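# Unscrew the bottle cap and leave both on the desk

## Task

Twist the cap off the bottle, set the cap down on the desk, and let the bottle stand upright there unsupported. At the end both the bottle and the cap must be motionless, and the cap must not still be in a gripper. Anything that stays in place only because the robot holds it does not count. Anything the robot is touching at the end must not drop by more than about a fingernail's width once released, or the task fails. Nothing may be pushed or knocked off the table.

## Robot and tools

Robot: two 6-joint arms, left_arm and right_arm, each with a parallel two-finger gripper. The names are just labels; in the shared frame left_arm sits on the +y side. World frame: origin on the table surface midway between the arms, +x out over the table, +z up, units in metres. The gripper's fingers point along its own +z axis and close along its own y axis. The reported end_effector_position is the point between the finger pads, roughly 1 cm behind the tips, and can drift from the truth, especially at full reach.

Tool execute_actions takes "actions", a list holding at most one item, plus an optional "pictures" boolean (images are included unless you set it false). An empty list just reports the current state. A wait is {"steps": N} with N up to 300 control steps of 1/30 s; it sends nothing new. A motion is {"rows": [...], "steps": N} with N up to 15 (default 15). Each row is applied for one step; if there are fewer rows than steps the last one repeats. A refused call does nothing.

Each row is a single flat list of 14 numbers covering both arms, always all 14 even if one arm stays still: left_arm waist, shoulder, elbow, wrist pitch, wrist yaw, wrist roll, gripper opening, then the same seven for right_arm. Every value lies in [-1, 1].

The six joint values per arm are scaled offsets, not targets. They are measured from that arm's joint angles in the most recent result that printed them (before any such result exists, and for later calls in the same reply, from where the arm is when the action begins), never from the previous row. Scale: 1.0 equals 1.202 rad for waist, 1.258 shoulder, 1.238 elbow, 2.073 wrist pitch, 2.022 for both wrist yaw and wrist roll. Joint ranges in radians: waist -2.618 to 3.054, shoulder 0.000 to 3.142, elbow 0.000 to 3.142, wrist pitch -1.571 to 1.571, wrist yaw -1.571 to 1.571, wrist roll -2.094 to 2.094. A request beyond a limit by more than 0.036 rad is refused; true limits may differ from these by up to 0.036 rad, and requests past the real end are clipped there, possibly with a "joint sent to its limit" line (its absence proves nothing).

The gripper value is absolute, not an offset: +1 fully open (0.094 m pad gap), -1 closed. Away from the extremes the fingers go to where grip_measured would read your number. To hold something, command about 0.03 below its grip_measured for a firm hold, less for a gentle one. Readings can be off by about 1 mm per gripper. Pad force tops out around 50 to 62 N, lower on thin parts under about 2 mm, with a brief spike at first contact.

Motion limits: each joint's target stays within a fixed lead of its measured angle per step (waist 0.202 rad, shoulder 0.258, elbow 0.238, wrist pitch 0.573, wrist yaw and roll 0.522), and targets that would move a gripper over 70 mm from its measured spot are scaled back. Large moves therefore take several actions.

Holding position: a row of zeros drives an arm back to the reference angles; under load an arm may sag a bit each action. To keep it steady, send the correction back to the wanted angles in the first call of a reply and zeros in later calls, increasing the correction when a joint still lags.

The simulation keeps running while you think and write. Arms continue toward the last row's target until everything has nearly stopped (slow or blocked motion still counts as moving) or a step is HELD; fingers already moving keep going.

Results: a state line per arm with end_effector_position and end_effector_quat_wxyz in the world frame; Joint positions and Joint velocities, per arm the six joints (rad, rad/s) followed by finger gap (m, m/s); grip_measured on the command scale. "joint command not followed" means a clearance check altered or blocked joint targets on some steps while the rest of the row ran. HELD marks steps where your row was partly or wholly not sent. MOTOR HOT appears from 75 °C; at 90 °C the arm is halted for 10 s, and at 100 °C its motors and gripper go limp and it drops. These appear as OVER-TEMPERATURE FAULT lines. Holding loads heats motors, even while you deliberate.

Cameras: cam_high (504x504, fixed, overhead), cam_left_wrist and cam_right_wrist (616x616 fisheye on each hand). Calibration gives K, distortion and T_world_to_cam; actual cameras may be off by small amounts. zoom_image takes "camera" (one of those three names) and "region" [x0, y0, x1, y1] in that camera's pixels, origin top-left, at most 504 by 504, returning a sharper crop of its latest image.

finished_scene takes "scene", the current scene's number; it ends and grades that scene irreversibly and returns the next task. Replying with no tool call ends everything.

Avoid: arms colliding or pressing on each other, dropping or slamming objects, hard shoves, knocking anything off the table, leaving the cap in a gripper or the bottle leaning on the robot. Expect occasional tugs on held parts or nudges to loose objects.

Each tool is called after "Request:" as name(argument=value, ...) on one line, values as JSON.

## Session

Request:
execute_actions(actions=[])

Scene clock: 0.00 s of 4800.00 s.
left_arm: end_effector_position=(+0.2356, +0.1859, +0.1321) grip_measured=+1.000 end_effector_quat_wxyz=(-0.097, -0.379, +0.917, -0.079) | right_arm: end_effector_position=(+0.4479, -0.2916, +0.3757) grip_measured=+1.000 end_effector_quat_wxyz=(-0.098, +0.704, -0.568, +0.415)
Joint positions: left_arm=[-0.464  1.409  1.152 -1.348  0.248 -1.142  0.094] | right_arm=[-0.045  1.776  2.224 -1.2    0.373 -1.901  0.094]
Joint velocities: left_arm=[ 0.002 -0.007  0.017 -0.037 -0.022 -0.007  0.   ] | right_arm=[ 0.002 -0.007 -0.007  0.022 -0.051  0.007  0.   ]
Motor temperatures (°C, as the motors report them): left_arm=[21 21 23 22 21 20] | right_arm=[23 23 24 25 22 21]
camera_calibration (this result's frames):
cam_left_wrist: T_world_to_cam=[[0.588488, -0.796751, 0.137366, -0.00758234], [-0.585525, -0.30283, 0.751967, 0.132512], [-0.557532, -0.522955, -0.644729, 0.434342], [0, 0, 0, 1]] pos_world=[0.324211, 0.261229, 0.18143]
cam_right_wrist: T_world_to_cam=[[0.733899, 0.0988398, 0.672029, -0.54333], [-0.609529, -0.340806, 0.715769, -0.102234], [0.299778, -0.934924, -0.189871, -0.206097], [0, 0, 0, 1]] pos_world=[0.398218, -0.173825, 0.399178]

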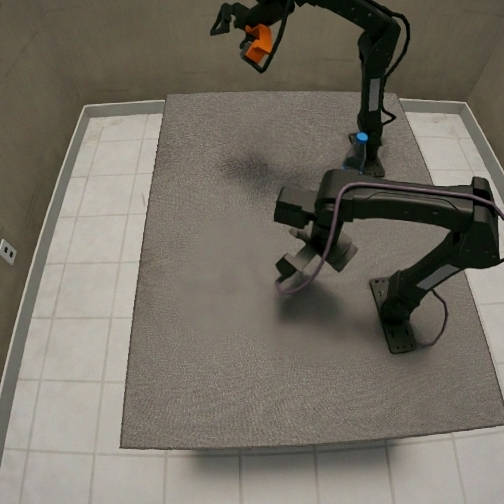

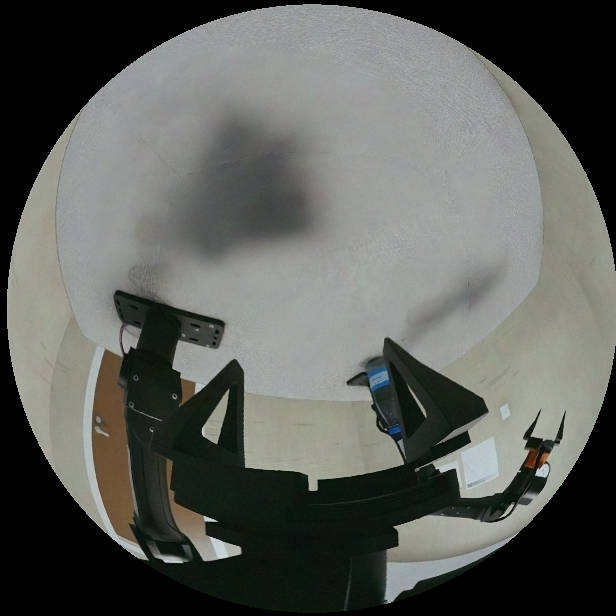

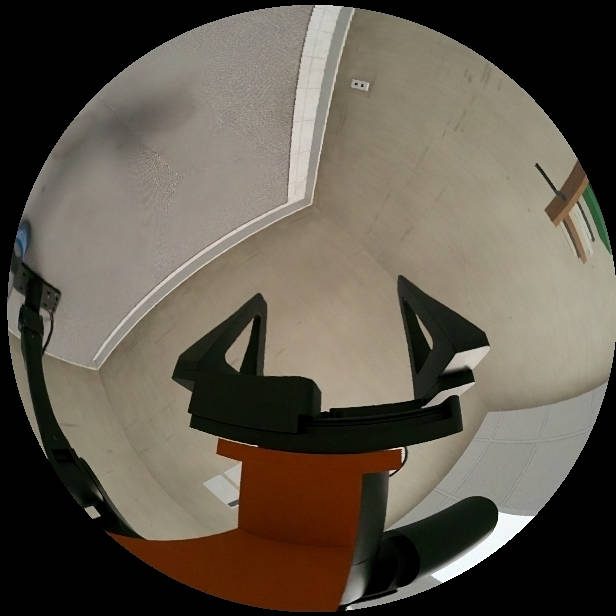

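Request:
execute_actions(actions=[{"rows":[[0,0,0,1,0.3,0.565,1,-0.3,-0.2,-0.3,-0.1,-0.185,1,1]]}], pictures=false)

Request:
execute_actions(actions=[{"steps":25}])

Scene clock: 12.00 s of 4800.00 s.
left_arm: end_effector_position=(+0.3832, +0.0420, +0.2985) grip_measured=+1.000 end_effector_quat_wxyz=(+0.407, +0.284, +0.745, -0.445) | right_arm: end_effector_position=(+0.3309, -0.3611, +0.2909) grip_measured=+1.000 end_effector_quat_wxyz=(+0.204, -0.122, +0.964, -0.116)
Joint positions: left_arm=[-0.462  1.409  1.149 -0.139  0.792 -0.174  0.094] | right_arm=[-0.411  1.556  1.854 -1.396  0.032 -0.581  0.094]
Joint velocities: left_arm=[-0.012  0.002 -0.017  2.674  0.271  0.93   0.   ] | right_arm=[ 0.022  0.012 -0.017 -0.007 -0.212  2.791  0.   ]
Motor temperatures (°C, as the motors report them): left_arm=[21 22 23 22 21 20] | right_arm=[23 24 25 27 22 21]
Steps of this call (steps 1 to 90: nothing new was sent; then 8.50 s passed at rest; steps 91 to 105: all 15 steps of this action). Readings (joint positions):
91: left_arm=[-0.462 1.409 1.150 -1.323 0.288 -1.097] | right_arm=[-0.059 1.757 2.193 -1.193 0.335 -1.852]
92: left_arm=[-0.462 1.409 1.149 -1.262 0.356 -1.031] | right_arm=[-0.088 1.719 2.126 -1.203 0.277 -1.781]
94: left_arm=[-0.462 1.409 1.149 -1.113 0.482 -0.895] | right_arm=[-0.185 1.640 1.998 -1.255 0.197 -1.635]
98: left_arm=[-0.462 1.409 1.149 -0.784 0.660 -0.594] | right_arm=[-0.403 1.560 1.862 -1.360 0.103 -1.259]
105: the state above

Scene clock: 12.83 s of 4800.00 s.
left_arm: end_effector_position=(+0.3695, +0.0393, +0.4575) grip_measured=+1.000 end_effector_quat_wxyz=(+0.721, +0.431, +0.411, -0.355) | right_arm: end_effector_position=(+0.3312, -0.3558, +0.2901) grip_measured=+1.000 end_effector_quat_wxyz=(+0.230, +0.210, +0.950, -0.025)
Joint positions: left_arm=[-0.462  1.409  1.149  0.718  0.853 -0.005  0.094] | right_arm=[-0.411  1.556  1.854 -1.402  0.003  0.114  0.094]
Joint velocities: left_arm=[ 0.017 -0.007  0.002  0.022 -0.037 -0.051  0.   ] | right_arm=[ 0.022 -0.007  0.002 -0.022 -0.037  0.022  0.   ]
Motor temperatures (°C, as the motors report them): left_arm=[21 22 23 23 21 20] | right_arm=[23 24 25 27 22 21]
Steps of this call (steps 1 to 25: the robot went on to your last target). Readings (joint positions):
1: left_arm=[-0.462 1.409 1.149 -0.044 0.801 -0.145] | right_arm=[-0.411 1.556 1.854 -1.397 0.026 -0.484]
2: left_arm=[-0.462 1.409 1.149 0.052 0.808 -0.121] | right_arm=[-0.411 1.556 1.854 -1.398 0.023 -0.386]
4: left_arm=[-0.462 1.409 1.149 0.244 0.819 -0.084] | right_arm=[-0.411 1.556 1.854 -1.399 0.017 -0.209]
8: left_arm=[-0.462 1.409 1.149 0.543 0.837 -0.038] | right_arm=[-0.411 1.556 1.854 -1.401 0.010 -0.016]
25: the state above
camera_calibration (this result's frames):
cam_left_wrist: T_world_to_cam=[[-0.794333, -0.370322, -0.481557, 0.52946], [0.285142, 0.47267, -0.833833, 0.295079], [0.536404, -0.799652, -0.269863, 0.0772502], [0, 0, 0, 1]] pos_world=[0.294991, 0.118369, 0.521858]
cam_right_wrist: T_world_to_cam=[[-0.567949, -0.798858, -0.19814, -0.0296188], [-0.789192, 0.460209, 0.406674, 0.300214], [-0.233689, 0.38734, -0.891828, 0.603327], [0, 0, 0, 1]] pos_world=[0.361096, -0.395515, 0.410106]

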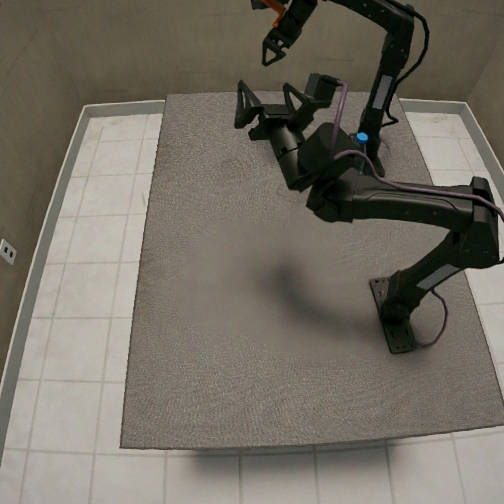

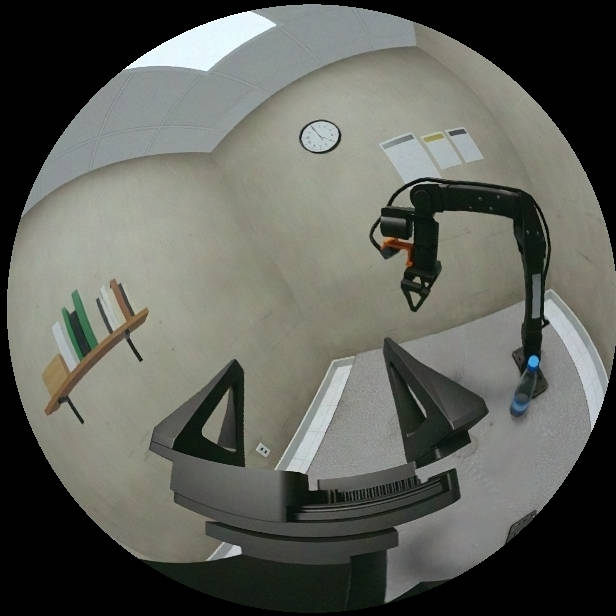

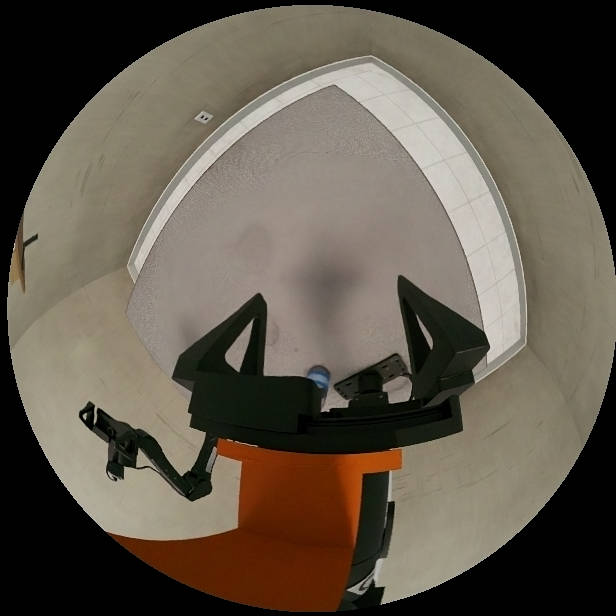

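Request:
execute_actions(actions=[{"rows":[[0,0.05,-0.05,0.4,0.33,0,1,0,0,0,0,0,0.93,1],[0,0.1,-0.1,0.4,0.33,0,1,0,0,0,0,0,0.93,1],[0,0.15,-0.15,0.4,0.33,0,1,0,0,0,0,0,0.93,1],[0,0.2,-0.2,0.4,0.33,0,1,0,0,0,0,0,0.93,1],[0,0.25,-0.25,0.4,0.33,0,1,0,0,0,0,0,0.93,1],[0,0.3,-0.3,0.4,0.33,0,1,0,0,0,0,0,0.93,1],[0,0.35,-0.35,0.4,0.33,0,1,0,0,0,0,0,0.93,1],[0,0.4,-0.4,0.4,0.33,0,1,0,0,0,0,0,0.93,1],[0,0.45,-0.44,0.4,0.33,0,1,0,0,0,0,0,0.93,1],[-0.03,0.5,-0.44,0.4,0.33,0,1,0,0,0,0,0,0.93,1],[-0.06,0.55,-0.44,0.4,0.33,0,1,0,0,0,0,0,0.93,1],[-0.09,0.59,-0.44,0.4,0.33,0,1,0,0,0,0,0,0.93,1],[-0.12,0.62,-0.44,0.4,0.33,0,1,0,0,0,0,0,0.93,1],[-0.16,0.64,-0.44,0.4,0.33,0,1,0,0,0,0,0,0.93,1]]}], pictures=false)

Request:
execute_actions(actions=[{"steps":15}])

Scene clock: 23.40 s of 4800.00 s.
left_arm: end_effector_position=(+0.2992, -0.0013, +0.1913) grip_measured=+1.000 end_effector_quat_wxyz=(+0.504, +0.589, +0.364, -0.516) | right_arm: end_effector_position=(+0.3314, -0.3552, +0.2901) grip_measured=+1.000 end_effector_quat_wxyz=(+0.188, +0.786, +0.573, +0.135)
Joint positions: left_arm=[-0.524  1.898  0.738  1.389  1.387 -0.005  0.094] | right_arm=[-0.41   1.556  1.854 -1.402  0.     1.562  0.094]
Joint velocities: left_arm=[-0.696  1.311 -0.652  0.535  0.432  0.007  0.   ] | right_arm=[-0.007 -0.007 -0.002 -0.037 -0.022  2.747  0.   ]
Motor temperatures (°C, as the motors report them): left_arm=[21 22 24 24 21 20] | right_arm=[23 25 25 26 22 21]
Steps of this call (steps 1 to 30: the robot went on to your last target; steps 31 to 100: nothing new was sent; then 6.73 s passed at rest; steps 101 to 115: all 15 steps of this action). Readings (joint positions):
101: left_arm=[-0.459 1.417 1.143 0.784 0.913 -0.006] | right_arm=[-0.410 1.556 1.854 -1.402 0.002 0.185]
102: left_arm=[-0.458 1.436 1.127 0.906 1.011 -0.006] | right_arm=[-0.410 1.556 1.854 -1.402 0.002 0.285]
104: left_arm=[-0.460 1.476 1.076 1.094 1.151 -0.005] | right_arm=[-0.410 1.556 1.854 -1.402 0.001 0.481]
108: left_arm=[-0.460 1.606 0.954 1.258 1.273 -0.005] | right_arm=[-0.410 1.556 1.854 -1.402 0.001 0.873]
115: the state above

Scene clock: 23.90 s of 4800.00 s.
left_arm: end_effector_position=(+0.2147, -0.0099, +0.0737) grip_measured=+1.000 end_effector_quat_wxyz=(+0.334, +0.592, +0.390, -0.621) | right_arm: end_effector_position=(+0.3314, -0.3552, +0.2901) grip_measured=+1.000 end_effector_quat_wxyz=(+0.156, +0.888, +0.398, +0.171)
Joint positions: left_arm=[-0.658  2.225  0.61   1.531  1.509 -0.005  0.094] | right_arm=[-0.41   1.556  1.854 -1.402 -0.     1.978  0.094]
Joint velocities: left_arm=[-0.032 -0.002 -0.017  0.037 -0.081 -0.022  0.   ] | right_arm=[ 0.002  0.002  0.012 -0.066 -0.066  0.139  0.   ]
Motor temperatures (°C, as the motors report them): left_arm=[21 22 24 24 21 20] | right_arm=[23 25 25 26 22 21]
Steps of this call (steps 1 to 15: the robot went on to your last target). Readings (joint positions):
1: left_arm=[-0.549 1.945 0.717 1.405 1.401 -0.005] | right_arm=[-0.410 1.556 1.854 -1.402 -0.000 1.648]
2: left_arm=[-0.573 1.996 0.699 1.422 1.415 -0.005] | right_arm=[-0.410 1.556 1.854 -1.402 -0.000 1.718]
4: left_arm=[-0.617 2.106 0.667 1.458 1.442 -0.005] | right_arm=[-0.410 1.556 1.854 -1.402 -0.000 1.818]
8: left_arm=[-0.658 2.225 0.611 1.476 1.489 -0.005] | right_arm=[-0.410 1.556 1.854 -1.402 -0.000 1.922]
15: the state above
camera_calibration (this result's frames):
cam_left_wrist: T_world_to_cam=[[-0.862985, 0.499594, -0.075248, 0.196888], [0.35235, 0.488398, -0.798322, 0.0255871], [-0.362086, -0.715453, -0.597512, 0.235255], [0, 0, 0, 1]] pos_world=[0.246079, 0.0574533, 0.17581]
cam_right_wrist: T_world_to_cam=[[-0.464364, 0.788564, -0.403153, 0.55994], [0.142718, 0.515887, 0.844684, -0.116039], [0.874069, 0.334704, -0.352102, 0.0607492], [0, 0, 0, 1]] pos_world=[0.223478, -0.402019, 0.345148]

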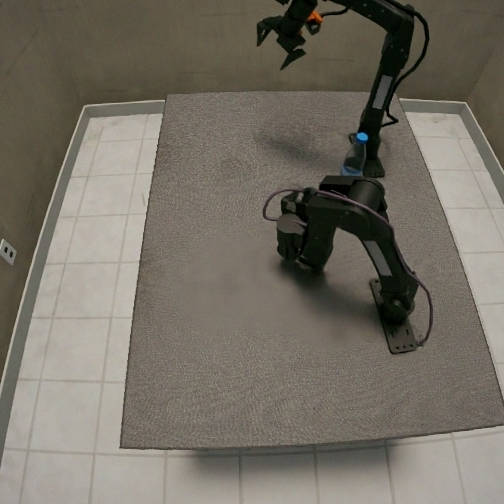

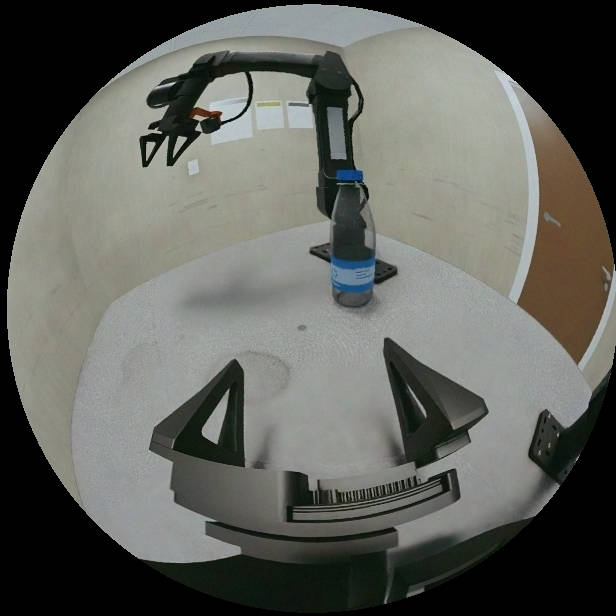

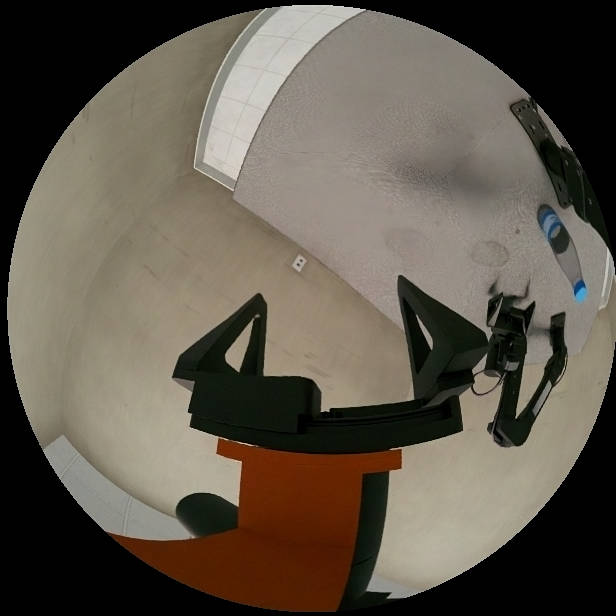

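Request:
execute_actions(actions=[{"rows":[[-0.04,0.01,0.04,0,0,0,1,0,0,0,0,0,0,1],[-0.08,0.025,0.07,0,0,0,1,0,0,0,0,0,0,1],[-0.12,0.04,0.1,-0.02,0,0,1,0,0,0,0,0,0,1],[-0.16,0.05,0.13,-0.02,0,0,1,0,0,0,0,0,0,1],[-0.2,0.06,0.16,-0.03,0,0,1,0,0,0,0,0,0,1],[-0.24,0.07,0.19,-0.035,0,0,1,0,0,0,0,0,0,1],[-0.27,0.08,0.21,-0.035,0,0,1,0,0,0,0,0,0,1],[-0.295,0.09,0.235,-0.035,0,0,1,0,0,0,0,0,0,1],[-0.315,0.1,0.235,-0.035,0,0,1,0,0,0,0,0,0,1]]}])

Scene clock: 32.93 s of 4800.00 s.
left_arm: end_effector_position=(+0.1147, -0.1024, +0.0778) grip_measured=+1.000 end_effector_quat_wxyz=(+0.248, +0.670, +0.222, -0.663) | right_arm: end_effector_position=(+0.3315, -0.3548, +0.2901) grip_measured=+1.000 end_effector_quat_wxyz=(+0.155, +0.889, +0.394, +0.172)
Joint positions: left_arm=[-1.058  2.33   0.883  1.491  1.508 -0.005  0.094] | right_arm=[-0.41   1.556  1.854 -1.402 -0.003  1.988  0.094]
Joint velocities: left_arm=[ 0.125  0.027 -0.012 -0.037 -0.081  0.022  0.   ] | right_arm=[ 0.017 -0.002  0.012  0.007  0.022  0.007  0.   ]
Motor temperatures (°C, as the motors report them): left_arm=[21 23 23 24 21 20] | right_arm=[23 24 25 26 21 21]
Steps of this call (steps 1 to 30: the robot went on to your last target; steps 31 to 100: nothing new was sent; then 5.20 s passed at rest; steps 101 to 115: all 15 steps of this action). Readings (joint positions):
101: left_arm=[-0.661 2.225 0.612 1.545 1.514 -0.005] | right_arm=[-0.410 1.556 1.854 -1.402 -0.001 1.992]
102: left_arm=[-0.673 2.227 0.622 1.545 1.514 -0.005] | right_arm=[-0.410 1.556 1.854 -1.402 -0.001 1.991]
104: left_arm=[-0.733 2.243 0.679 1.539 1.514 -0.005] | right_arm=[-0.410 1.556 1.854 -1.402 -0.002 1.990]
108: left_arm=[-0.930 2.294 0.832 1.509 1.508 -0.005] | right_arm=[-0.410 1.556 1.854 -1.402 -0.002 1.989]
115: the state above
camera_calibration (this result's frames):
cam_left_wrist: T_world_to_cam=[[-0.591123, 0.78087, -0.202028, 0.164588], [0.573007, 0.230276, -0.786534, 0.0566132], [-0.567659, -0.580702, -0.583565, 0.171664], [0, 0, 0, 1]] pos_world=[0.162299, -0.0418727, 0.177957]
cam_right_wrist: T_world_to_cam=[[-0.457353, 0.794652, -0.399195, 0.558382], [0.145009, 0.509528, 0.848147, -0.120278], [0.877383, 0.330016, -0.348266, 0.0566335], [0, 0, 0, 1]] pos_world=[0.22313, -0.401124, 0.34464]

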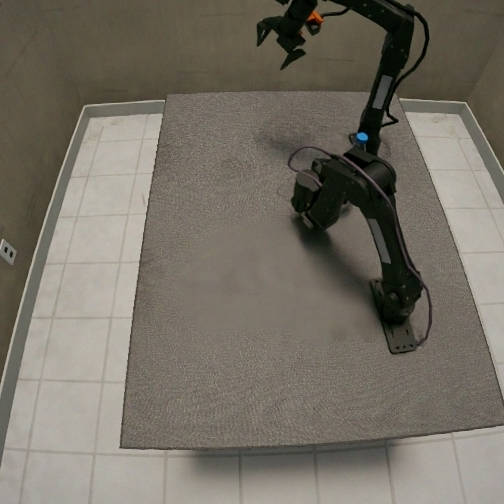

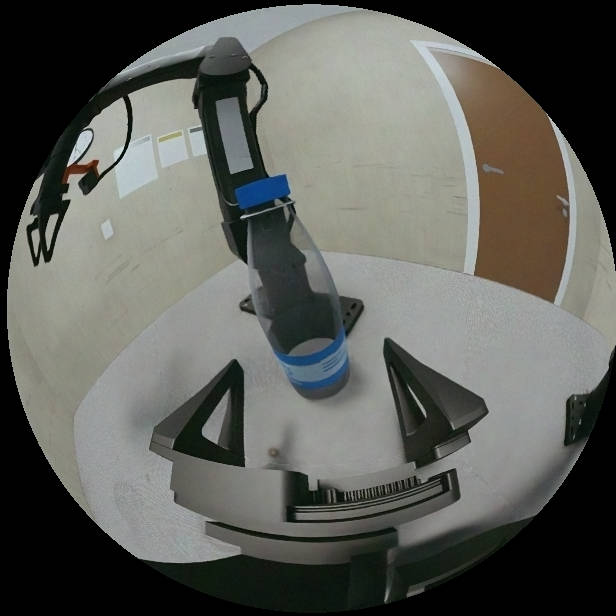

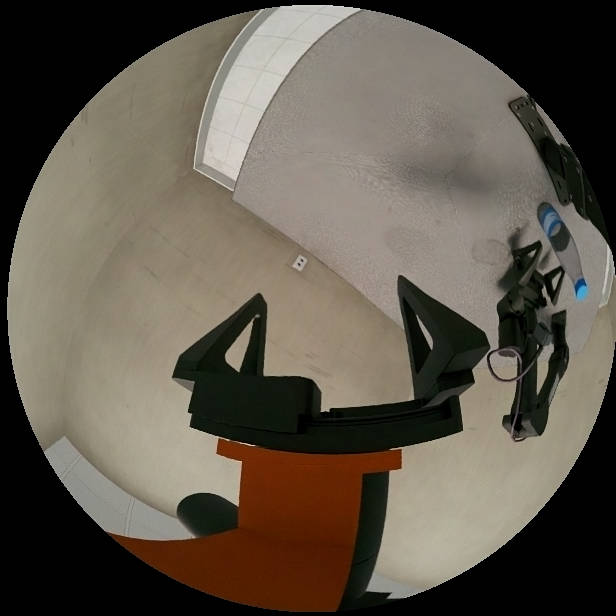

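Request:
execute_actions(actions=[{"rows":[[0,0.04,0.04,-0.02,0,0,1,0,0,0,0,0,0,1],[-0.01,0.055,0.06,-0.03,0,0,1,0,0,0,0,0,0,1],[-0.025,0.07,0.08,-0.04,0,0,1,0,0,0,0,0,0,1],[-0.04,0.085,0.1,-0.045,0,0,1,0,0,0,0,0,0,1],[-0.055,0.1,0.12,-0.045,0,0,1,0,0,0,0,0,0,1],[-0.07,0.11,0.135,-0.045,0,0,1,0,0,0,0,0,0,1],[-0.085,0.125,0.15,-0.045,0,0,1,0,0,0,0,0,0,1],[-0.1,0.125,0.15,-0.045,0,0,1,0,0,0,0,0,0,1]]}])

Scene clock: 42.20 s of 4800.00 s.
left_arm: end_effector_position=(+0.0752, -0.1344, +0.0482) grip_measured=+1.000 end_effector_quat_wxyz=(+0.189, +0.680, +0.194, -0.681) | right_arm: end_effector_position=(+0.3317, -0.3544, +0.2901) grip_measured=+1.000 end_effector_quat_wxyz=(+0.154, +0.889, +0.394, +0.173)
Joint positions: left_arm=[-1.188  2.472  1.042  1.426  1.506 -0.005  0.094] | right_arm=[-0.41   1.556  1.854 -1.402 -0.005  1.988  0.094]
Joint velocities: left_arm=[ 0.037 -0.002 -0.017 -0.007 -0.037  0.022  0.   ] | right_arm=[ 0.022 -0.007 -0.007  0.037  0.066 -0.007  0.   ]
Motor temperatures (°C, as the motors report them): left_arm=[21 23 23 24 21 20] | right_arm=[23 24 25 26 21 21]
Steps of this call (steps 1 to 30: the robot went on to your last target; steps 31 to 100: nothing new was sent; then 5.43 s passed at rest; steps 101 to 115: all 15 steps of this action). Readings (joint positions):
101: left_arm=[-1.042 2.334 0.886 1.488 1.509 -0.005] | right_arm=[-0.410 1.556 1.854 -1.402 -0.003 1.988]
102: left_arm=[-1.045 2.342 0.897 1.487 1.510 -0.005] | right_arm=[-0.410 1.556 1.854 -1.402 -0.003 1.988]
104: left_arm=[-1.058 2.375 0.940 1.473 1.510 -0.005] | right_arm=[-0.410 1.556 1.854 -1.402 -0.004 1.988]
108: left_arm=[-1.125 2.449 1.030 1.444 1.507 -0.005] | right_arm=[-0.410 1.556 1.854 -1.402 -0.005 1.988]
115: the state above
camera_calibration (this result's frames):
cam_left_wrist: T_world_to_cam=[[-0.489672, 0.857719, -0.156648, 0.16078], [0.580861, 0.186923, -0.79225, 0.0571625], [-0.650248, -0.478933, -0.589746, 0.133536], [0, 0, 0, 1]] pos_world=[0.132358, -0.0846344, 0.149225]
cam_right_wrist: T_world_to_cam=[[-0.458208, 0.794732, -0.398054, 0.558113], [0.143811, 0.508218, 0.849137, -0.120849], [0.877134, 0.331837, -0.34716, 0.0568009], [0, 0, 0, 1]] pos_world=[0.223289, -0.400982, 0.344495]

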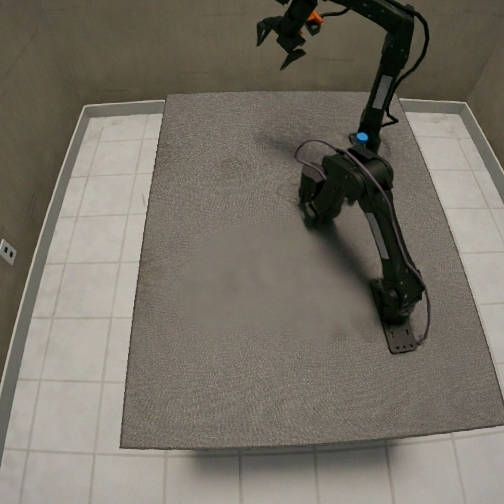

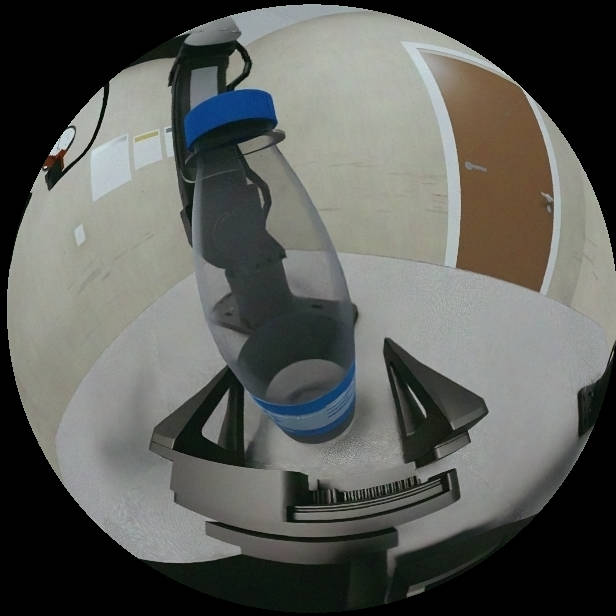

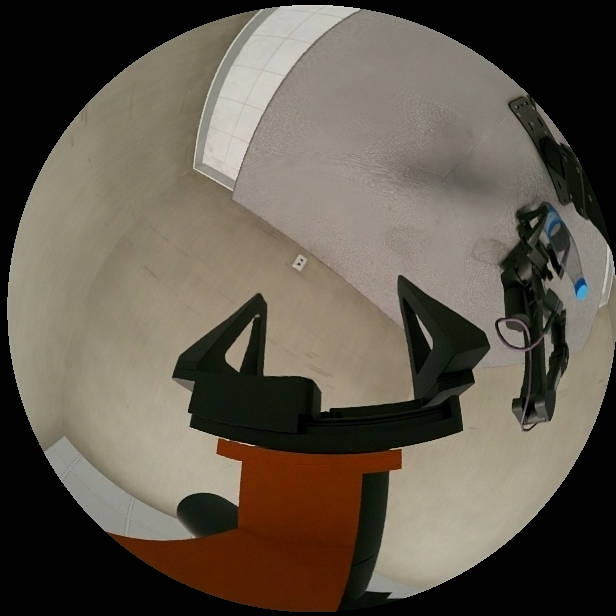

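Request:
execute_actions(actions=[{"rows":[[0,0.01,0.03,0,0,0,0,0,0,0,0,0,0,1]],"steps":10}], pictures=false)

Request:
execute_actions(actions=[{"rows":[[0,-0.04,0,-0.01,0,0,0,0,0,0,0,0,0,1],[0,-0.07,0,-0.02,0,0,0,0,0,0,0,0,0,1],[0,-0.1,-0.02,-0.03,0,0,0,0,0,0,0,0,0,1],[0.03,-0.13,-0.05,-0.035,0,0,0,0,0,0,0,0,0,1],[0.07,-0.16,-0.08,-0.035,0,0,0,0,0,0,0,0,0,1],[0.12,-0.19,-0.11,-0.035,0,0,0,0,0,0,0,0,0,1],[0.18,-0.22,-0.14,-0.035,0,0,0,0,0,0,0,0,0,1],[0.24,-0.25,-0.17,-0.035,0,0,0,0,0,0,0,0,0,1],[0.3,-0.28,-0.2,-0.035,0,0,0,0,0,0,0,0,0,1],[0.36,-0.31,-0.23,-0.035,0,0,0,0,0,0,0,0,0,1],[0.42,-0.34,-0.26,-0.035,0,0,0,0,0,0,0,0,0,1],[0.48,-0.37,-0.29,-0.035,0,0,0,0,0,0,0,0,0,1],[0.54,-0.4,-0.33,-0.035,-0.1,0,0,0,0,0,0,0,0,1],[0.6,-0.43,-0.36,-0.035,-0.2,0,0,0,0,0,0,0,0,1],[0.9,-0.45,-0.4,-0.035,-0.345,0.52,0,0.4,-0.125,-0.6,0.59,0,0,1]]}], pictures=false)

Request:
execute_actions(actions=[{"steps":25}], pictures=false)

Scene clock: 55.00 s of 4800.00 s.
left_arm: end_effector_position=(+0.0773, -0.1367, +0.0502) grip_measured=+0.247 end_effector_quat_wxyz=(+0.193, +0.681, +0.191, -0.680) | right_arm: end_effector_position=(+0.3318, -0.3541, +0.2901) grip_measured=+1.000 end_effector_quat_wxyz=(+0.153, +0.889, +0.395, +0.174)
Joint positions: left_arm=[-1.186  2.472  1.054  1.426  1.507 -0.005  0.059] | right_arm=[-0.41   1.556  1.854 -1.402 -0.007  1.988  0.094]
Joint velocities: left_arm=[ 0.002  0.017 -0.002 -0.007 -0.037 -0.007 -0.   ] | right_arm=[-0.007 -0.007 -0.017  0.007 -0.022 -0.007  0.   ]
Motor temperatures (°C, as the motors report them): left_arm=[21 24 24 24 21 20] | right_arm=[23 24 25 26 21 21]
Steps of this call (steps 1 to 15: the robot went on to your last target; steps 16 to 90: nothing new was sent; then 9.47 s passed at rest; steps 91 to 100: all 10 steps of this action). Readings (joint positions):
91: left_arm=[-1.186 2.472 1.042 1.426 1.506 -0.005] | right_arm=[-0.410 1.556 1.854 -1.402 -0.005 1.988]
92: left_arm=[-1.186 2.472 1.042 1.426 1.506 -0.005] | right_arm=[-0.410 1.556 1.854 -1.402 -0.006 1.988]
94: left_arm=[-1.186 2.472 1.045 1.426 1.507 -0.005] | right_arm=[-0.410 1.556 1.854 -1.402 -0.006 1.988]
98: left_arm=[-1.186 2.472 1.054 1.426 1.507 -0.005] | right_arm=[-0.410 1.556 1.854 -1.402 -0.007 1.988]
100: the state above

Scene clock: 55.50 s of 4800.00 s.
left_arm: end_effector_position=(+0.2660, -0.0258, +0.1470) grip_measured=+0.247 end_effector_quat_wxyz=(+0.452, +0.591, +0.378, -0.551) | right_arm: end_effector_position=(+0.3390, -0.3513, +0.2904) grip_measured=+1.000 end_effector_quat_wxyz=(+0.168, +0.882, +0.399, +0.187)
Joint positions: left_arm=[-0.63   1.991  0.686  1.379  1.356  0.046  0.059] | right_arm=[-0.392  1.535  1.814 -1.342  0.002  1.989  0.094]
Joint velocities: left_arm=[ 1.775 -0.823 -1.013 -0.007 -2.308  2.278 -0.001] | right_arm=[ 0.74  -1.228 -2.42   3.656  0.623  0.022  0.   ]
Motor temperatures (°C, as the motors report them): left_arm=[21 24 24 24 21 20] | right_arm=[23 24 25 26 21 21]
Steps of this call (steps 1 to 15: all 15 steps of this action). Readings (joint positions):
1: left_arm=[-1.186 2.470 1.054 1.425 1.507 -0.005] | right_arm=[-0.410 1.556 1.854 -1.402 -0.007 1.988]
2: left_arm=[-1.186 2.462 1.054 1.419 1.507 -0.005] | right_arm=[-0.410 1.556 1.854 -1.402 -0.008 1.988]
4: left_arm=[-1.184 2.420 1.043 1.394 1.505 -0.005] | right_arm=[-0.410 1.556 1.854 -1.402 -0.008 1.988]
8: left_arm=[-1.086 2.251 0.940 1.382 1.506 -0.005] | right_arm=[-0.410 1.556 1.854 -1.402 -0.009 1.988]
15: the state above

Scene clock: 56.33 s of 4800.00 s.
left_arm: end_effector_position=(+0.4628, +0.1774, +0.1421) grip_measured=+0.247 end_effector_quat_wxyz=(+0.707, +0.564, +0.419, +0.085) | right_arm: end_effector_position=(+0.4415, -0.1696, +0.2226) grip_measured=+1.000 end_effector_quat_wxyz=(+0.222, +0.688, +0.539, +0.432)
Joint positions: left_arm=[-0.097  1.94   0.582  1.378  0.818  1.036  0.059] | right_arm=[ 0.077  1.427  1.083 -0.211 -0.019  1.991  0.094]
Joint velocities: left_arm=[-0.032  0.002 -0.012 -0.037 -0.022  0.051 -0.001] | right_arm=[-0.007 -0.012  0.007  0.168 -0.081 -0.022  0.   ]
Motor temperatures (°C, as the motors report them): left_arm=[21 24 23 24 21 20] | right_arm=[23 24 25 26 21 21]
Steps of this call (steps 1 to 25: the robot went on to your last target). Readings (joint positions):
1: left_arm=[-0.570 1.968 0.656 1.379 1.284 0.119] | right_arm=[-0.349 1.496 1.734 -1.232 0.010 1.989]
2: left_arm=[-0.514 1.953 0.637 1.379 1.218 0.189] | right_arm=[-0.290 1.464 1.661 -1.140 0.010 1.989]
4: left_arm=[-0.409 1.942 0.615 1.379 1.110 0.331] | right_arm=[-0.167 1.423 1.526 -0.958 0.005 1.989]
8: left_arm=[-0.194 1.940 0.597 1.379 0.958 0.647] | right_arm=[0.044 1.413 1.237 -0.551 -0.010 1.989]
25: the state above

Request:
execute_actions(actions=[{"rows":[[0,0,0,-0.015,0,0,0.15,0.1,0,0.04,0.015,0.01,0,0.4],[0,0,0,-0.015,0,0,0.15,0.2,0,0.04,0.015,0.01,0,0.4],[0,0,0,-0.015,0,0,0.15,0.3,0,0.04,0.015,0.01,0,0.4],[0,0,0,-0.015,0,0,0.15,0.3,0,0.04,0.015,0.01,0,0.4],[0,0,0,-0.015,0,0,0.15,0.4,0,0.04,0.015,0.01,0,0.4],[0,0,0,-0.015,0,0,0.15,0.485,0,0.04,0.015,0.01,0,0.4]]}], pictures=false)

Request:
execute_actions(actions=[{"steps":10}])

Scene clock: 64.30 s of 4800.00 s.
left_arm: end_effector_position=(+0.4616, +0.1742, +0.1454) grip_measured=+0.247 end_effector_quat_wxyz=(+0.708, +0.566, +0.413, +0.088) | right_arm: end_effector_position=(+0.3234, +0.0683, +0.2352) grip_measured=+0.403 end_effector_quat_wxyz=(+0.085, +0.492, +0.711, +0.494)
Joint positions: left_arm=[-0.106  1.929  0.58   1.376  0.812  1.045  0.059] | right_arm=[ 0.68   1.427  1.103 -0.195 -0.021  1.994  0.066]
Joint velocities: left_arm=[ 0.027 -0.017  0.007 -0.037  0.066 -0.007 -0.   ] | right_arm=[-0.159  0.007 -0.002 -0.066 -0.022  0.022 -0.001]
Motor temperatures (°C, as the motors report them): left_arm=[21 24 23 24 21 20] | right_arm=[23 25 26 27 21 21]
Steps of this call (steps 1 to 60: the robot went on to your last target; steps 61 to 130: nothing new was sent; then 3.13 s passed at rest; steps 131 to 145: all 15 steps of this action). Readings (joint positions):
131: left_arm=[-0.112 1.929 0.580 1.376 0.809 1.045] | right_arm=[0.088 1.427 1.085 -0.205 -0.010 1.991]
132: left_arm=[-0.111 1.929 0.580 1.376 0.810 1.045] | right_arm=[0.118 1.427 1.088 -0.205 0.003 1.991]
134: left_arm=[-0.108 1.929 0.580 1.376 0.811 1.045] | right_arm=[0.225 1.427 1.095 -0.203 0.009 1.991]
138: left_arm=[-0.106 1.929 0.580 1.376 0.811 1.045] | right_arm=[0.478 1.427 1.101 -0.196 0.004 1.992]
145: the state above

Scene clock: 64.63 s of 4800.00 s.
left_arm: end_effector_position=(+0.4616, +0.1742, +0.1454) grip_measured=+0.247 end_effector_quat_wxyz=(+0.708, +0.566, +0.413, +0.088) | right_arm: end_effector_position=(+0.3295, +0.0621, +0.2352) grip_measured=+0.403 end_effector_quat_wxyz=(+0.094, +0.500, +0.706, +0.493)
Joint positions: left_arm=[-0.106  1.929  0.58   1.376  0.812  1.045  0.059] | right_arm=[ 0.665  1.427  1.103 -0.195 -0.01   1.994  0.066]
Joint velocities: left_arm=[-0.012 -0.012 -0.012  0.007  0.007 -0.022 -0.   ] | right_arm=[-0.012  0.002 -0.017 -0.066  0.081 -0.007 -0.   ]
Motor temperatures (°C, as the motors report them): left_arm=[21 24 23 25 21 20] | right_arm=[23 25 26 27 21 21]
Steps of this call (steps 1 to 10: the robot went on to your last target). Readings (joint positions):
1: left_arm=[-0.106 1.929 0.580 1.376 0.812 1.045] | right_arm=[0.674 1.427 1.103 -0.195 -0.018 1.994]
2: left_arm=[-0.106 1.929 0.580 1.376 0.812 1.045] | right_arm=[0.670 1.427 1.103 -0.195 -0.016 1.994]
4: left_arm=[-0.106 1.929 0.580 1.376 0.812 1.045] | right_arm=[0.665 1.427 1.103 -0.195 -0.012 1.994]
8: left_arm=[-0.106 1.929 0.580 1.376 0.812 1.045] | right_arm=[0.665 1.427 1.103 -0.195 -0.011 1.994]
10: the state above
camera_calibration (this result's frames):
cam_left_wrist: T_world_to_cam=[[-0.251036, -0.220001, -0.942645, 0.29238], [0.154795, 0.952173, -0.263448, -0.161422], [0.95552, -0.212052, -0.204975, -0.253701], [0, 0, 0, 1]] pos_world=[0.340802, 0.164228, 0.181082]
cam_right_wrist: T_world_to_cam=[[-0.678577, 0.205953, -0.705065, 0.385682], [-0.713194, 0.0449302, 0.699525, 0.0607353], [0.175748, 0.97753, 0.116396, -0.016547], [0, 0, 0, 1]] pos_world=[0.307939, -0.0659859, 0.231371]

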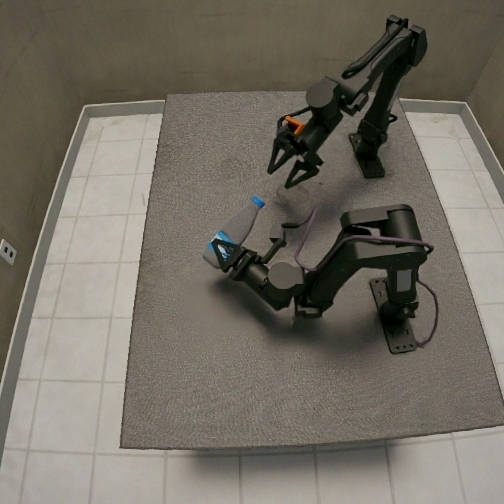

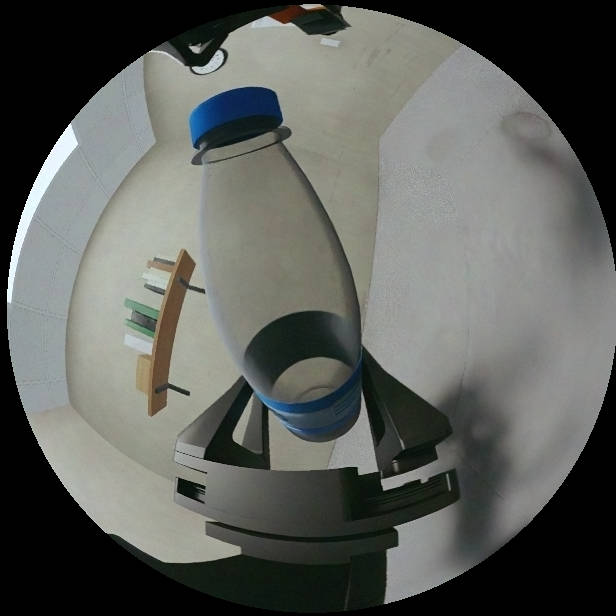

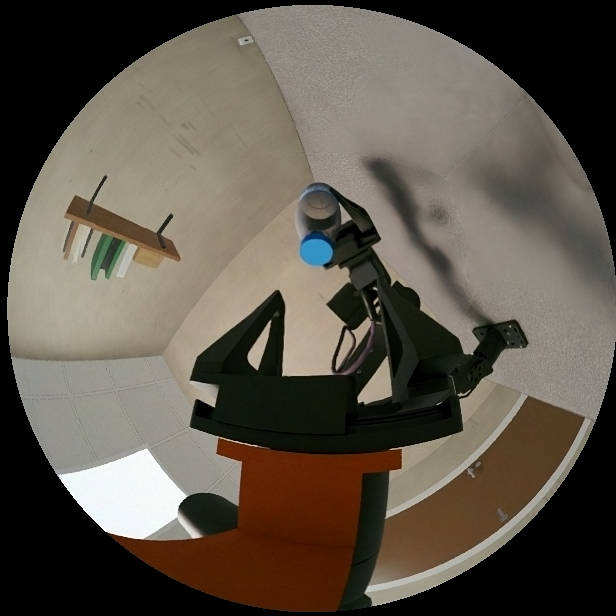

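Request:
execute_actions(actions=[{"rows":[[0,0,0,0,0,0,0.15,0,0.03,0.05,0.02,0.005,0,0.4],[0,0,0,0,0,0,0.15,0,0.055,0.07,0.03,0.005,0,0.4],[0,0,0,0,0,0,0.15,0,0.08,0.09,0.04,0.005,0,0.4],[0,0,0,0,0,0,0.15,0,0.105,0.11,0.045,0.005,0,0.4],[0,0,0,0,0,0,0.15,0,0.13,0.127,0.045,0.005,0,0.4],[0,0,0,0,0,0,0.15,0,0.15,0.127,0.045,0.005,0,0.4],[0,0,0,0,0,0,0.15,0,0.165,0.127,0.045,0.005,0,0.4]]}])

Request:
execute_actions(actions=[{"rows":[[0,0,0,0,0,0,0.15,0,0,0.01,0.008,0.003,-0.78,0.4]]}])

Scene clock: 73.73 s of 4800.00 s.
left_arm: end_effector_position=(+0.4616, +0.1742, +0.1454) grip_measured=+0.247 end_effector_quat_wxyz=(+0.708, +0.566, +0.413, +0.088) | right_arm: end_effector_position=(+0.3696, +0.0997, +0.2125) grip_measured=+0.403 end_effector_quat_wxyz=(+0.092, +0.503, +0.708, +0.488)
Joint positions: left_arm=[-0.106  1.929  0.58   1.376  0.812  1.045  0.059] | right_arm=[ 0.665  1.653  1.24  -0.119 -0.01   1.996  0.066]
Joint velocities: left_arm=[-0.017 -0.002 -0.002  0.022 -0.066  0.037 -0.   ] | right_arm=[-0.012  0.017 -0.002  0.066 -0.037 -0.051  0.001]
Motor temperatures (°C, as the motors report them): left_arm=[21 24 23 25 21 20] | right_arm=[23 24 27 28 21 21]
Steps of this call (steps 1 to 30: the robot went on to your last target; steps 31 to 100: nothing new was sent; then 5.27 s passed at rest; steps 101 to 115: all 15 steps of this action). Readings (joint positions):
101: left_arm=[-0.106 1.929 0.580 1.376 0.812 1.045] | right_arm=[0.665 1.431 1.107 -0.196 -0.010 1.994]
102: left_arm=[-0.106 1.929 0.580 1.376 0.812 1.045] | right_arm=[0.665 1.442 1.120 -0.195 -0.010 1.995]
104: left_arm=[-0.106 1.929 0.580 1.376 0.812 1.045] | right_arm=[0.665 1.489 1.166 -0.179 -0.010 1.995]
108: left_arm=[-0.106 1.929 0.580 1.376 0.812 1.045] | right_arm=[0.665 1.602 1.239 -0.124 -0.010 1.995]
115: the state above
camera_calibration (this result's frames):
cam_left_wrist: T_world_to_cam=[[-0.251036, -0.220001, -0.942645, 0.29238], [0.154795, 0.952173, -0.263448, -0.161422], [0.95552, -0.212052, -0.204975, -0.253701], [0, 0, 0, 1]] pos_world=[0.340802, 0.164228, 0.181082]
cam_right_wrist: T_world_to_cam=[[-0.685318, 0.202471, -0.699532, 0.390785], [-0.706026, 0.0507404, 0.706366, 0.0988944], [0.178513, 0.977973, 0.108176, -0.0570996], [0, 0, 0, 1]] pos_world=[0.347827, -0.0282984, 0.209687]

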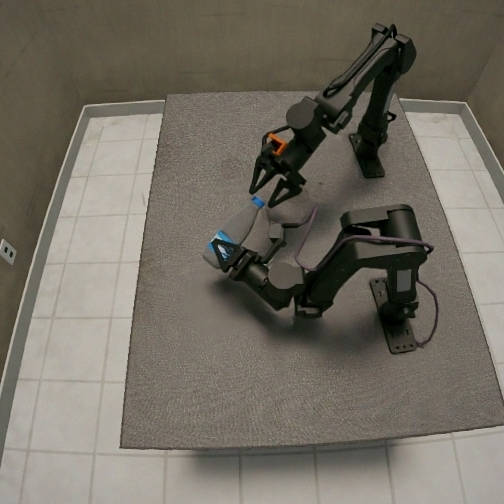

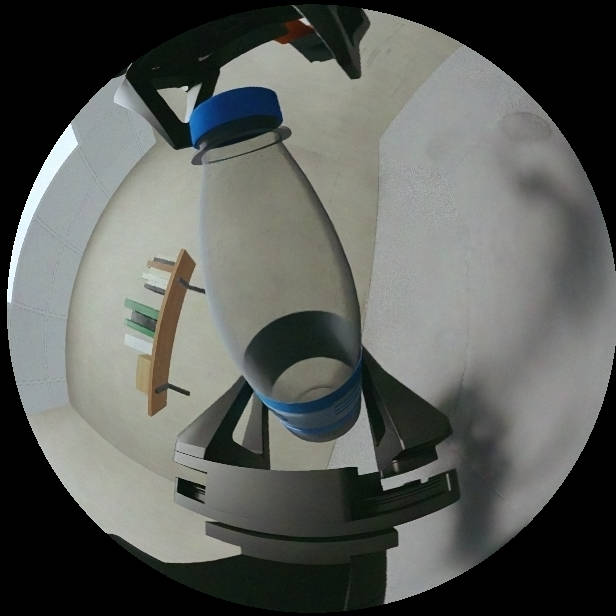

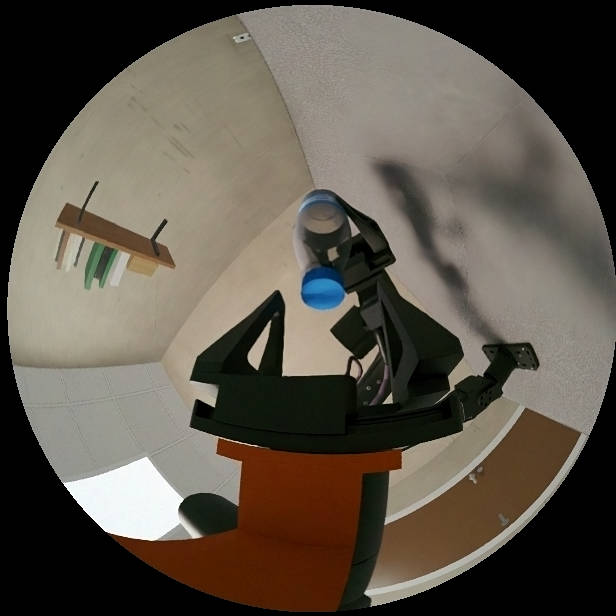

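Scene clock: 74.23 s of 4800.00 s.
left_arm: end_effector_position=(+0.4616, +0.1742, +0.1454) grip_measured=+0.247 end_effector_quat_wxyz=(+0.708, +0.566, +0.413, +0.088) | right_arm: end_effector_position=(+0.3697, +0.0999, +0.2122) grip_measured=+0.403 end_effector_quat_wxyz=(+0.375, -0.045, +0.867, +0.325)
Joint positions: left_arm=[-0.106  1.929  0.58   1.376  0.812  1.045  0.059] | right_arm=[ 0.665  1.653  1.24  -0.119 -0.01   0.657  0.066]
Joint velocities: left_arm=[ 0.017  0.002  0.002 -0.081 -0.022 -0.022 -0.001] | right_arm=[ 0.012 -0.007 -0.002 -0.007  0.037 -1.531 -0.002]
Motor temperatures (°C, as the motors report them): left_arm=[21 24 23 25 21 20] | right_arm=[23 24 27 28 21 21]
Steps of this call (steps 1 to 15: all 15 steps of this action). Readings (joint positions):
1: left_arm=[-0.106 1.929 0.580 1.376 0.812 1.045] | right_arm=[0.665 1.653 1.240 -0.119 -0.010 1.929]
2: left_arm=[-0.106 1.929 0.580 1.376 0.812 1.045] | right_arm=[0.665 1.653 1.240 -0.119 -0.010 1.831]
4: left_arm=[-0.106 1.929 0.580 1.376 0.812 1.045] | right_arm=[0.665 1.653 1.240 -0.119 -0.010 1.639]
8: left_arm=[-0.106 1.929 0.580 1.376 0.812 1.045] | right_arm=[0.665 1.653 1.240 -0.119 -0.010 1.256]
15: the state above
camera_calibration (this result's frames):
cam_left_wrist: T_world_to_cam=[[-0.251036, -0.220001, -0.942645, 0.29238], [0.154795, 0.952173, -0.263448, -0.161422], [0.95552, -0.212052, -0.204975, -0.253701], [0, 0, 0, 1]] pos_world=[0.340802, 0.164228, 0.181082]
cam_right_wrist: T_world_to_cam=[[0.173897, -0.691443, -0.701189, 0.162584], [-0.964577, -0.26303, 0.0201554, 0.371636], [-0.19837, 0.672846, -0.71269, 0.286765], [0, 0, 0, 1]] pos_world=[0.387084, 0.0172199, 0.310886]

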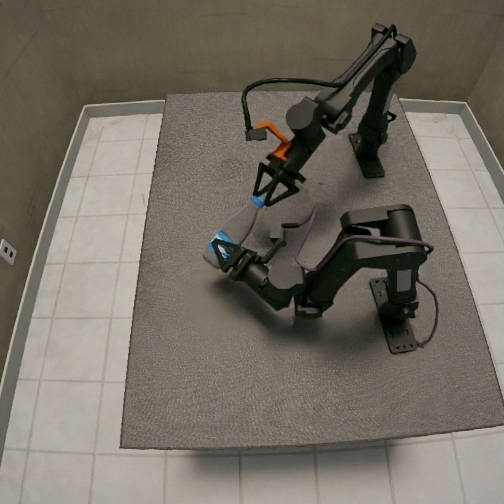

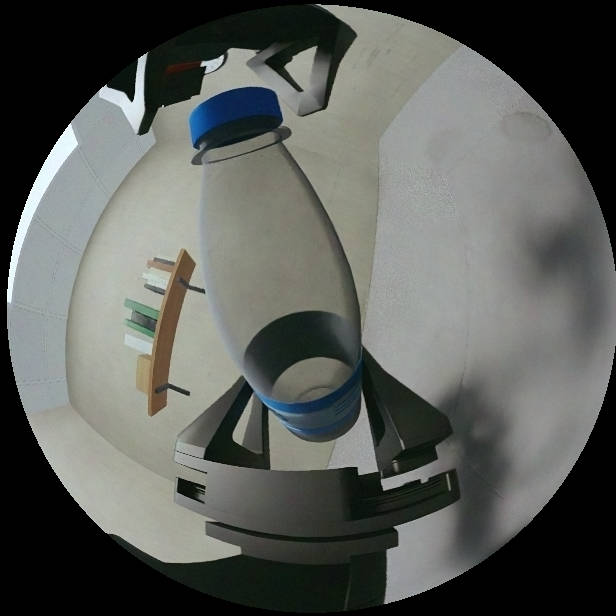

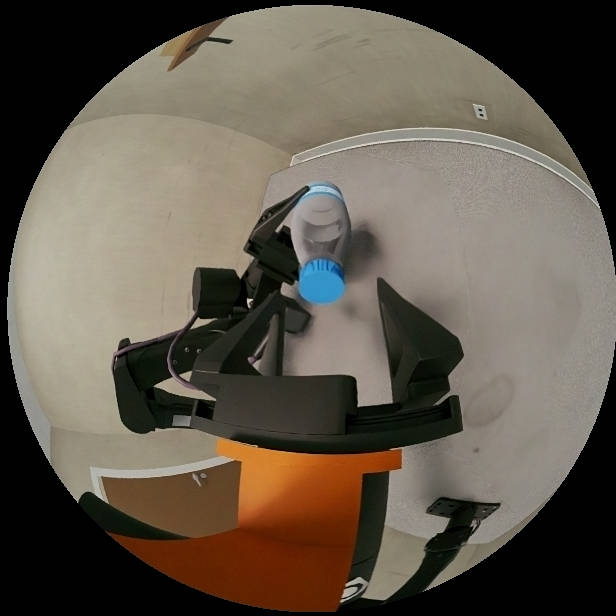

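Request:
execute_actions(actions=[{"rows":[[0,0,0,0,0,0,0.15,0.01,0.03,0.056,0.008,0.003,0.69,0.2]]}], pictures=false)

Request:
execute_actions(actions=[{"steps":10}])

Scene clock: 81.03 s of 4800.00 s.
left_arm: end_effector_position=(+0.4616, +0.1742, +0.1454) grip_measured=+0.247 end_effector_quat_wxyz=(+0.708, +0.566, +0.413, +0.088) | right_arm: end_effector_position=(+0.3756, +0.1086, +0.2116) grip_measured=+0.203 end_effector_quat_wxyz=(+0.134, +0.436, +0.751, +0.478)
Joint positions: left_arm=[-0.106  1.929  0.58   1.376  0.812  1.045  0.059] | right_arm=[ 0.669  1.692  1.28  -0.119 -0.01   1.817  0.057]
Joint velocities: left_arm=[-0.012 -0.012  0.007  0.037  0.022 -0.007 -0.001] | right_arm=[ 0.007 -0.012  0.012 -0.007 -0.007  1.531  0.001]
Motor temperatures (°C, as the motors report them): left_arm=[21 24 23 26 21 20] | right_arm=[23 25 27 29 21 21]
Steps of this call (steps 1 to 30: the robot went on to your last target; steps 31 to 100: nothing new was sent; then 2.97 s passed at rest; steps 101 to 115: all 15 steps of this action). Readings (joint positions):
101: left_arm=[-0.106 1.929 0.580 1.376 0.812 1.045] | right_arm=[0.665 1.657 1.246 -0.121 -0.010 0.499]
102: left_arm=[-0.106 1.929 0.580 1.376 0.812 1.045] | right_arm=[0.667 1.666 1.258 -0.121 -0.010 0.600]
104: left_arm=[-0.106 1.929 0.580 1.376 0.812 1.045] | right_arm=[0.668 1.683 1.277 -0.119 -0.010 0.797]
108: left_arm=[-0.106 1.929 0.580 1.376 0.812 1.045] | right_arm=[0.669 1.692 1.280 -0.119 -0.010 1.193]
115: the state above

Scene clock: 81.37 s of 4800.00 s.
left_arm: end_effector_position=(+0.4616, +0.1742, +0.1454) grip_measured=+0.247 end_effector_quat_wxyz=(+0.708, +0.566, +0.413, +0.088) | right_arm: end_effector_position=(+0.3756, +0.1086, +0.2116) grip_measured=+0.203 end_effector_quat_wxyz=(+0.083, +0.513, +0.700, +0.490)
Joint positions: left_arm=[-0.106  1.929  0.58   1.376  0.812  1.045  0.059] | right_arm=[ 0.669  1.692  1.28  -0.119 -0.01   2.029  0.057]
Joint velocities: left_arm=[-0.007  0.007 -0.007  0.022 -0.051  0.051 -0.001] | right_arm=[ 0.002  0.012 -0.007  0.007  0.022  0.154 -0.001]
Motor temperatures (°C, as the motors report them): left_arm=[21 24 23 26 21 20] | right_arm=[23 25 27 29 21 21]
Steps of this call (steps 1 to 10: the robot went on to your last target). Readings (joint positions):
1: left_arm=[-0.106 1.929 0.580 1.376 0.812 1.045] | right_arm=[0.669 1.692 1.280 -0.119 -0.010 1.865]
2: left_arm=[-0.106 1.929 0.580 1.376 0.812 1.045] | right_arm=[0.669 1.692 1.280 -0.119 -0.010 1.903]
4: left_arm=[-0.106 1.929 0.580 1.376 0.812 1.045] | right_arm=[0.669 1.692 1.280 -0.119 -0.010 1.958]
8: left_arm=[-0.106 1.929 0.580 1.376 0.812 1.045] | right_arm=[0.669 1.692 1.280 -0.119 -0.010 2.015]
10: the state above
camera_calibration (this result's frames):
cam_left_wrist: T_world_to_cam=[[-0.251036, -0.220001, -0.942645, 0.29238], [0.154795, 0.952173, -0.263448, -0.161422], [0.95552, -0.212052, -0.204975, -0.253701], [0, 0, 0, 1]] pos_world=[0.340802, 0.164228, 0.181082]
cam_right_wrist: T_world_to_cam=[[-0.696133, 0.225014, -0.681739, 0.390331], [-0.691617, 0.0444626, 0.720895, 0.0955057], [0.192523, 0.973341, 0.124672, -0.0750183], [0, 0, 0, 1]] pos_world=[0.352218, -0.019058, 0.206607]

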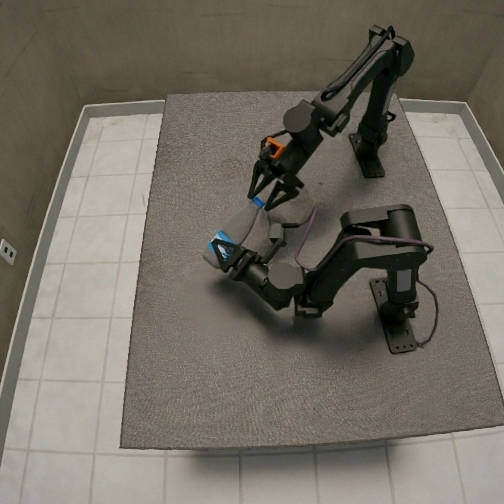

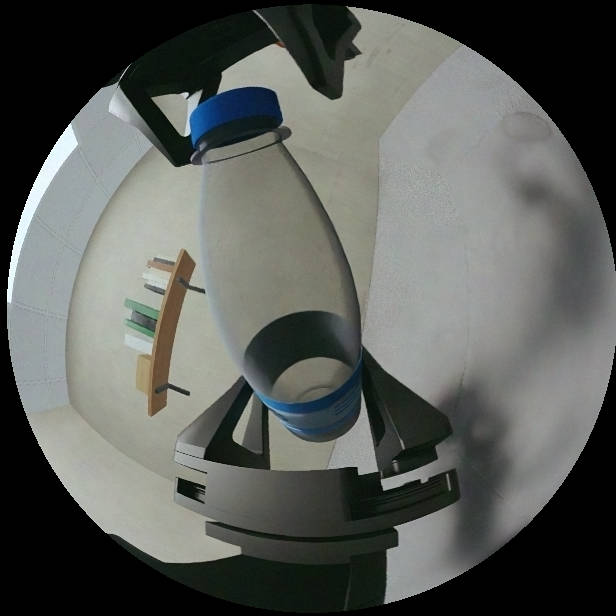

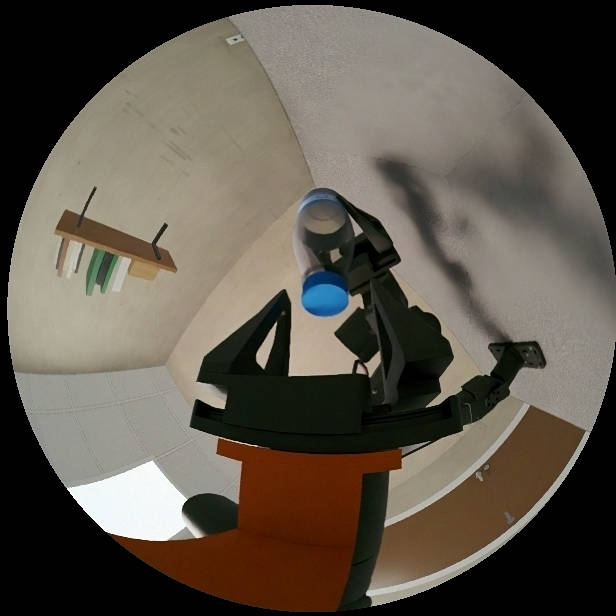

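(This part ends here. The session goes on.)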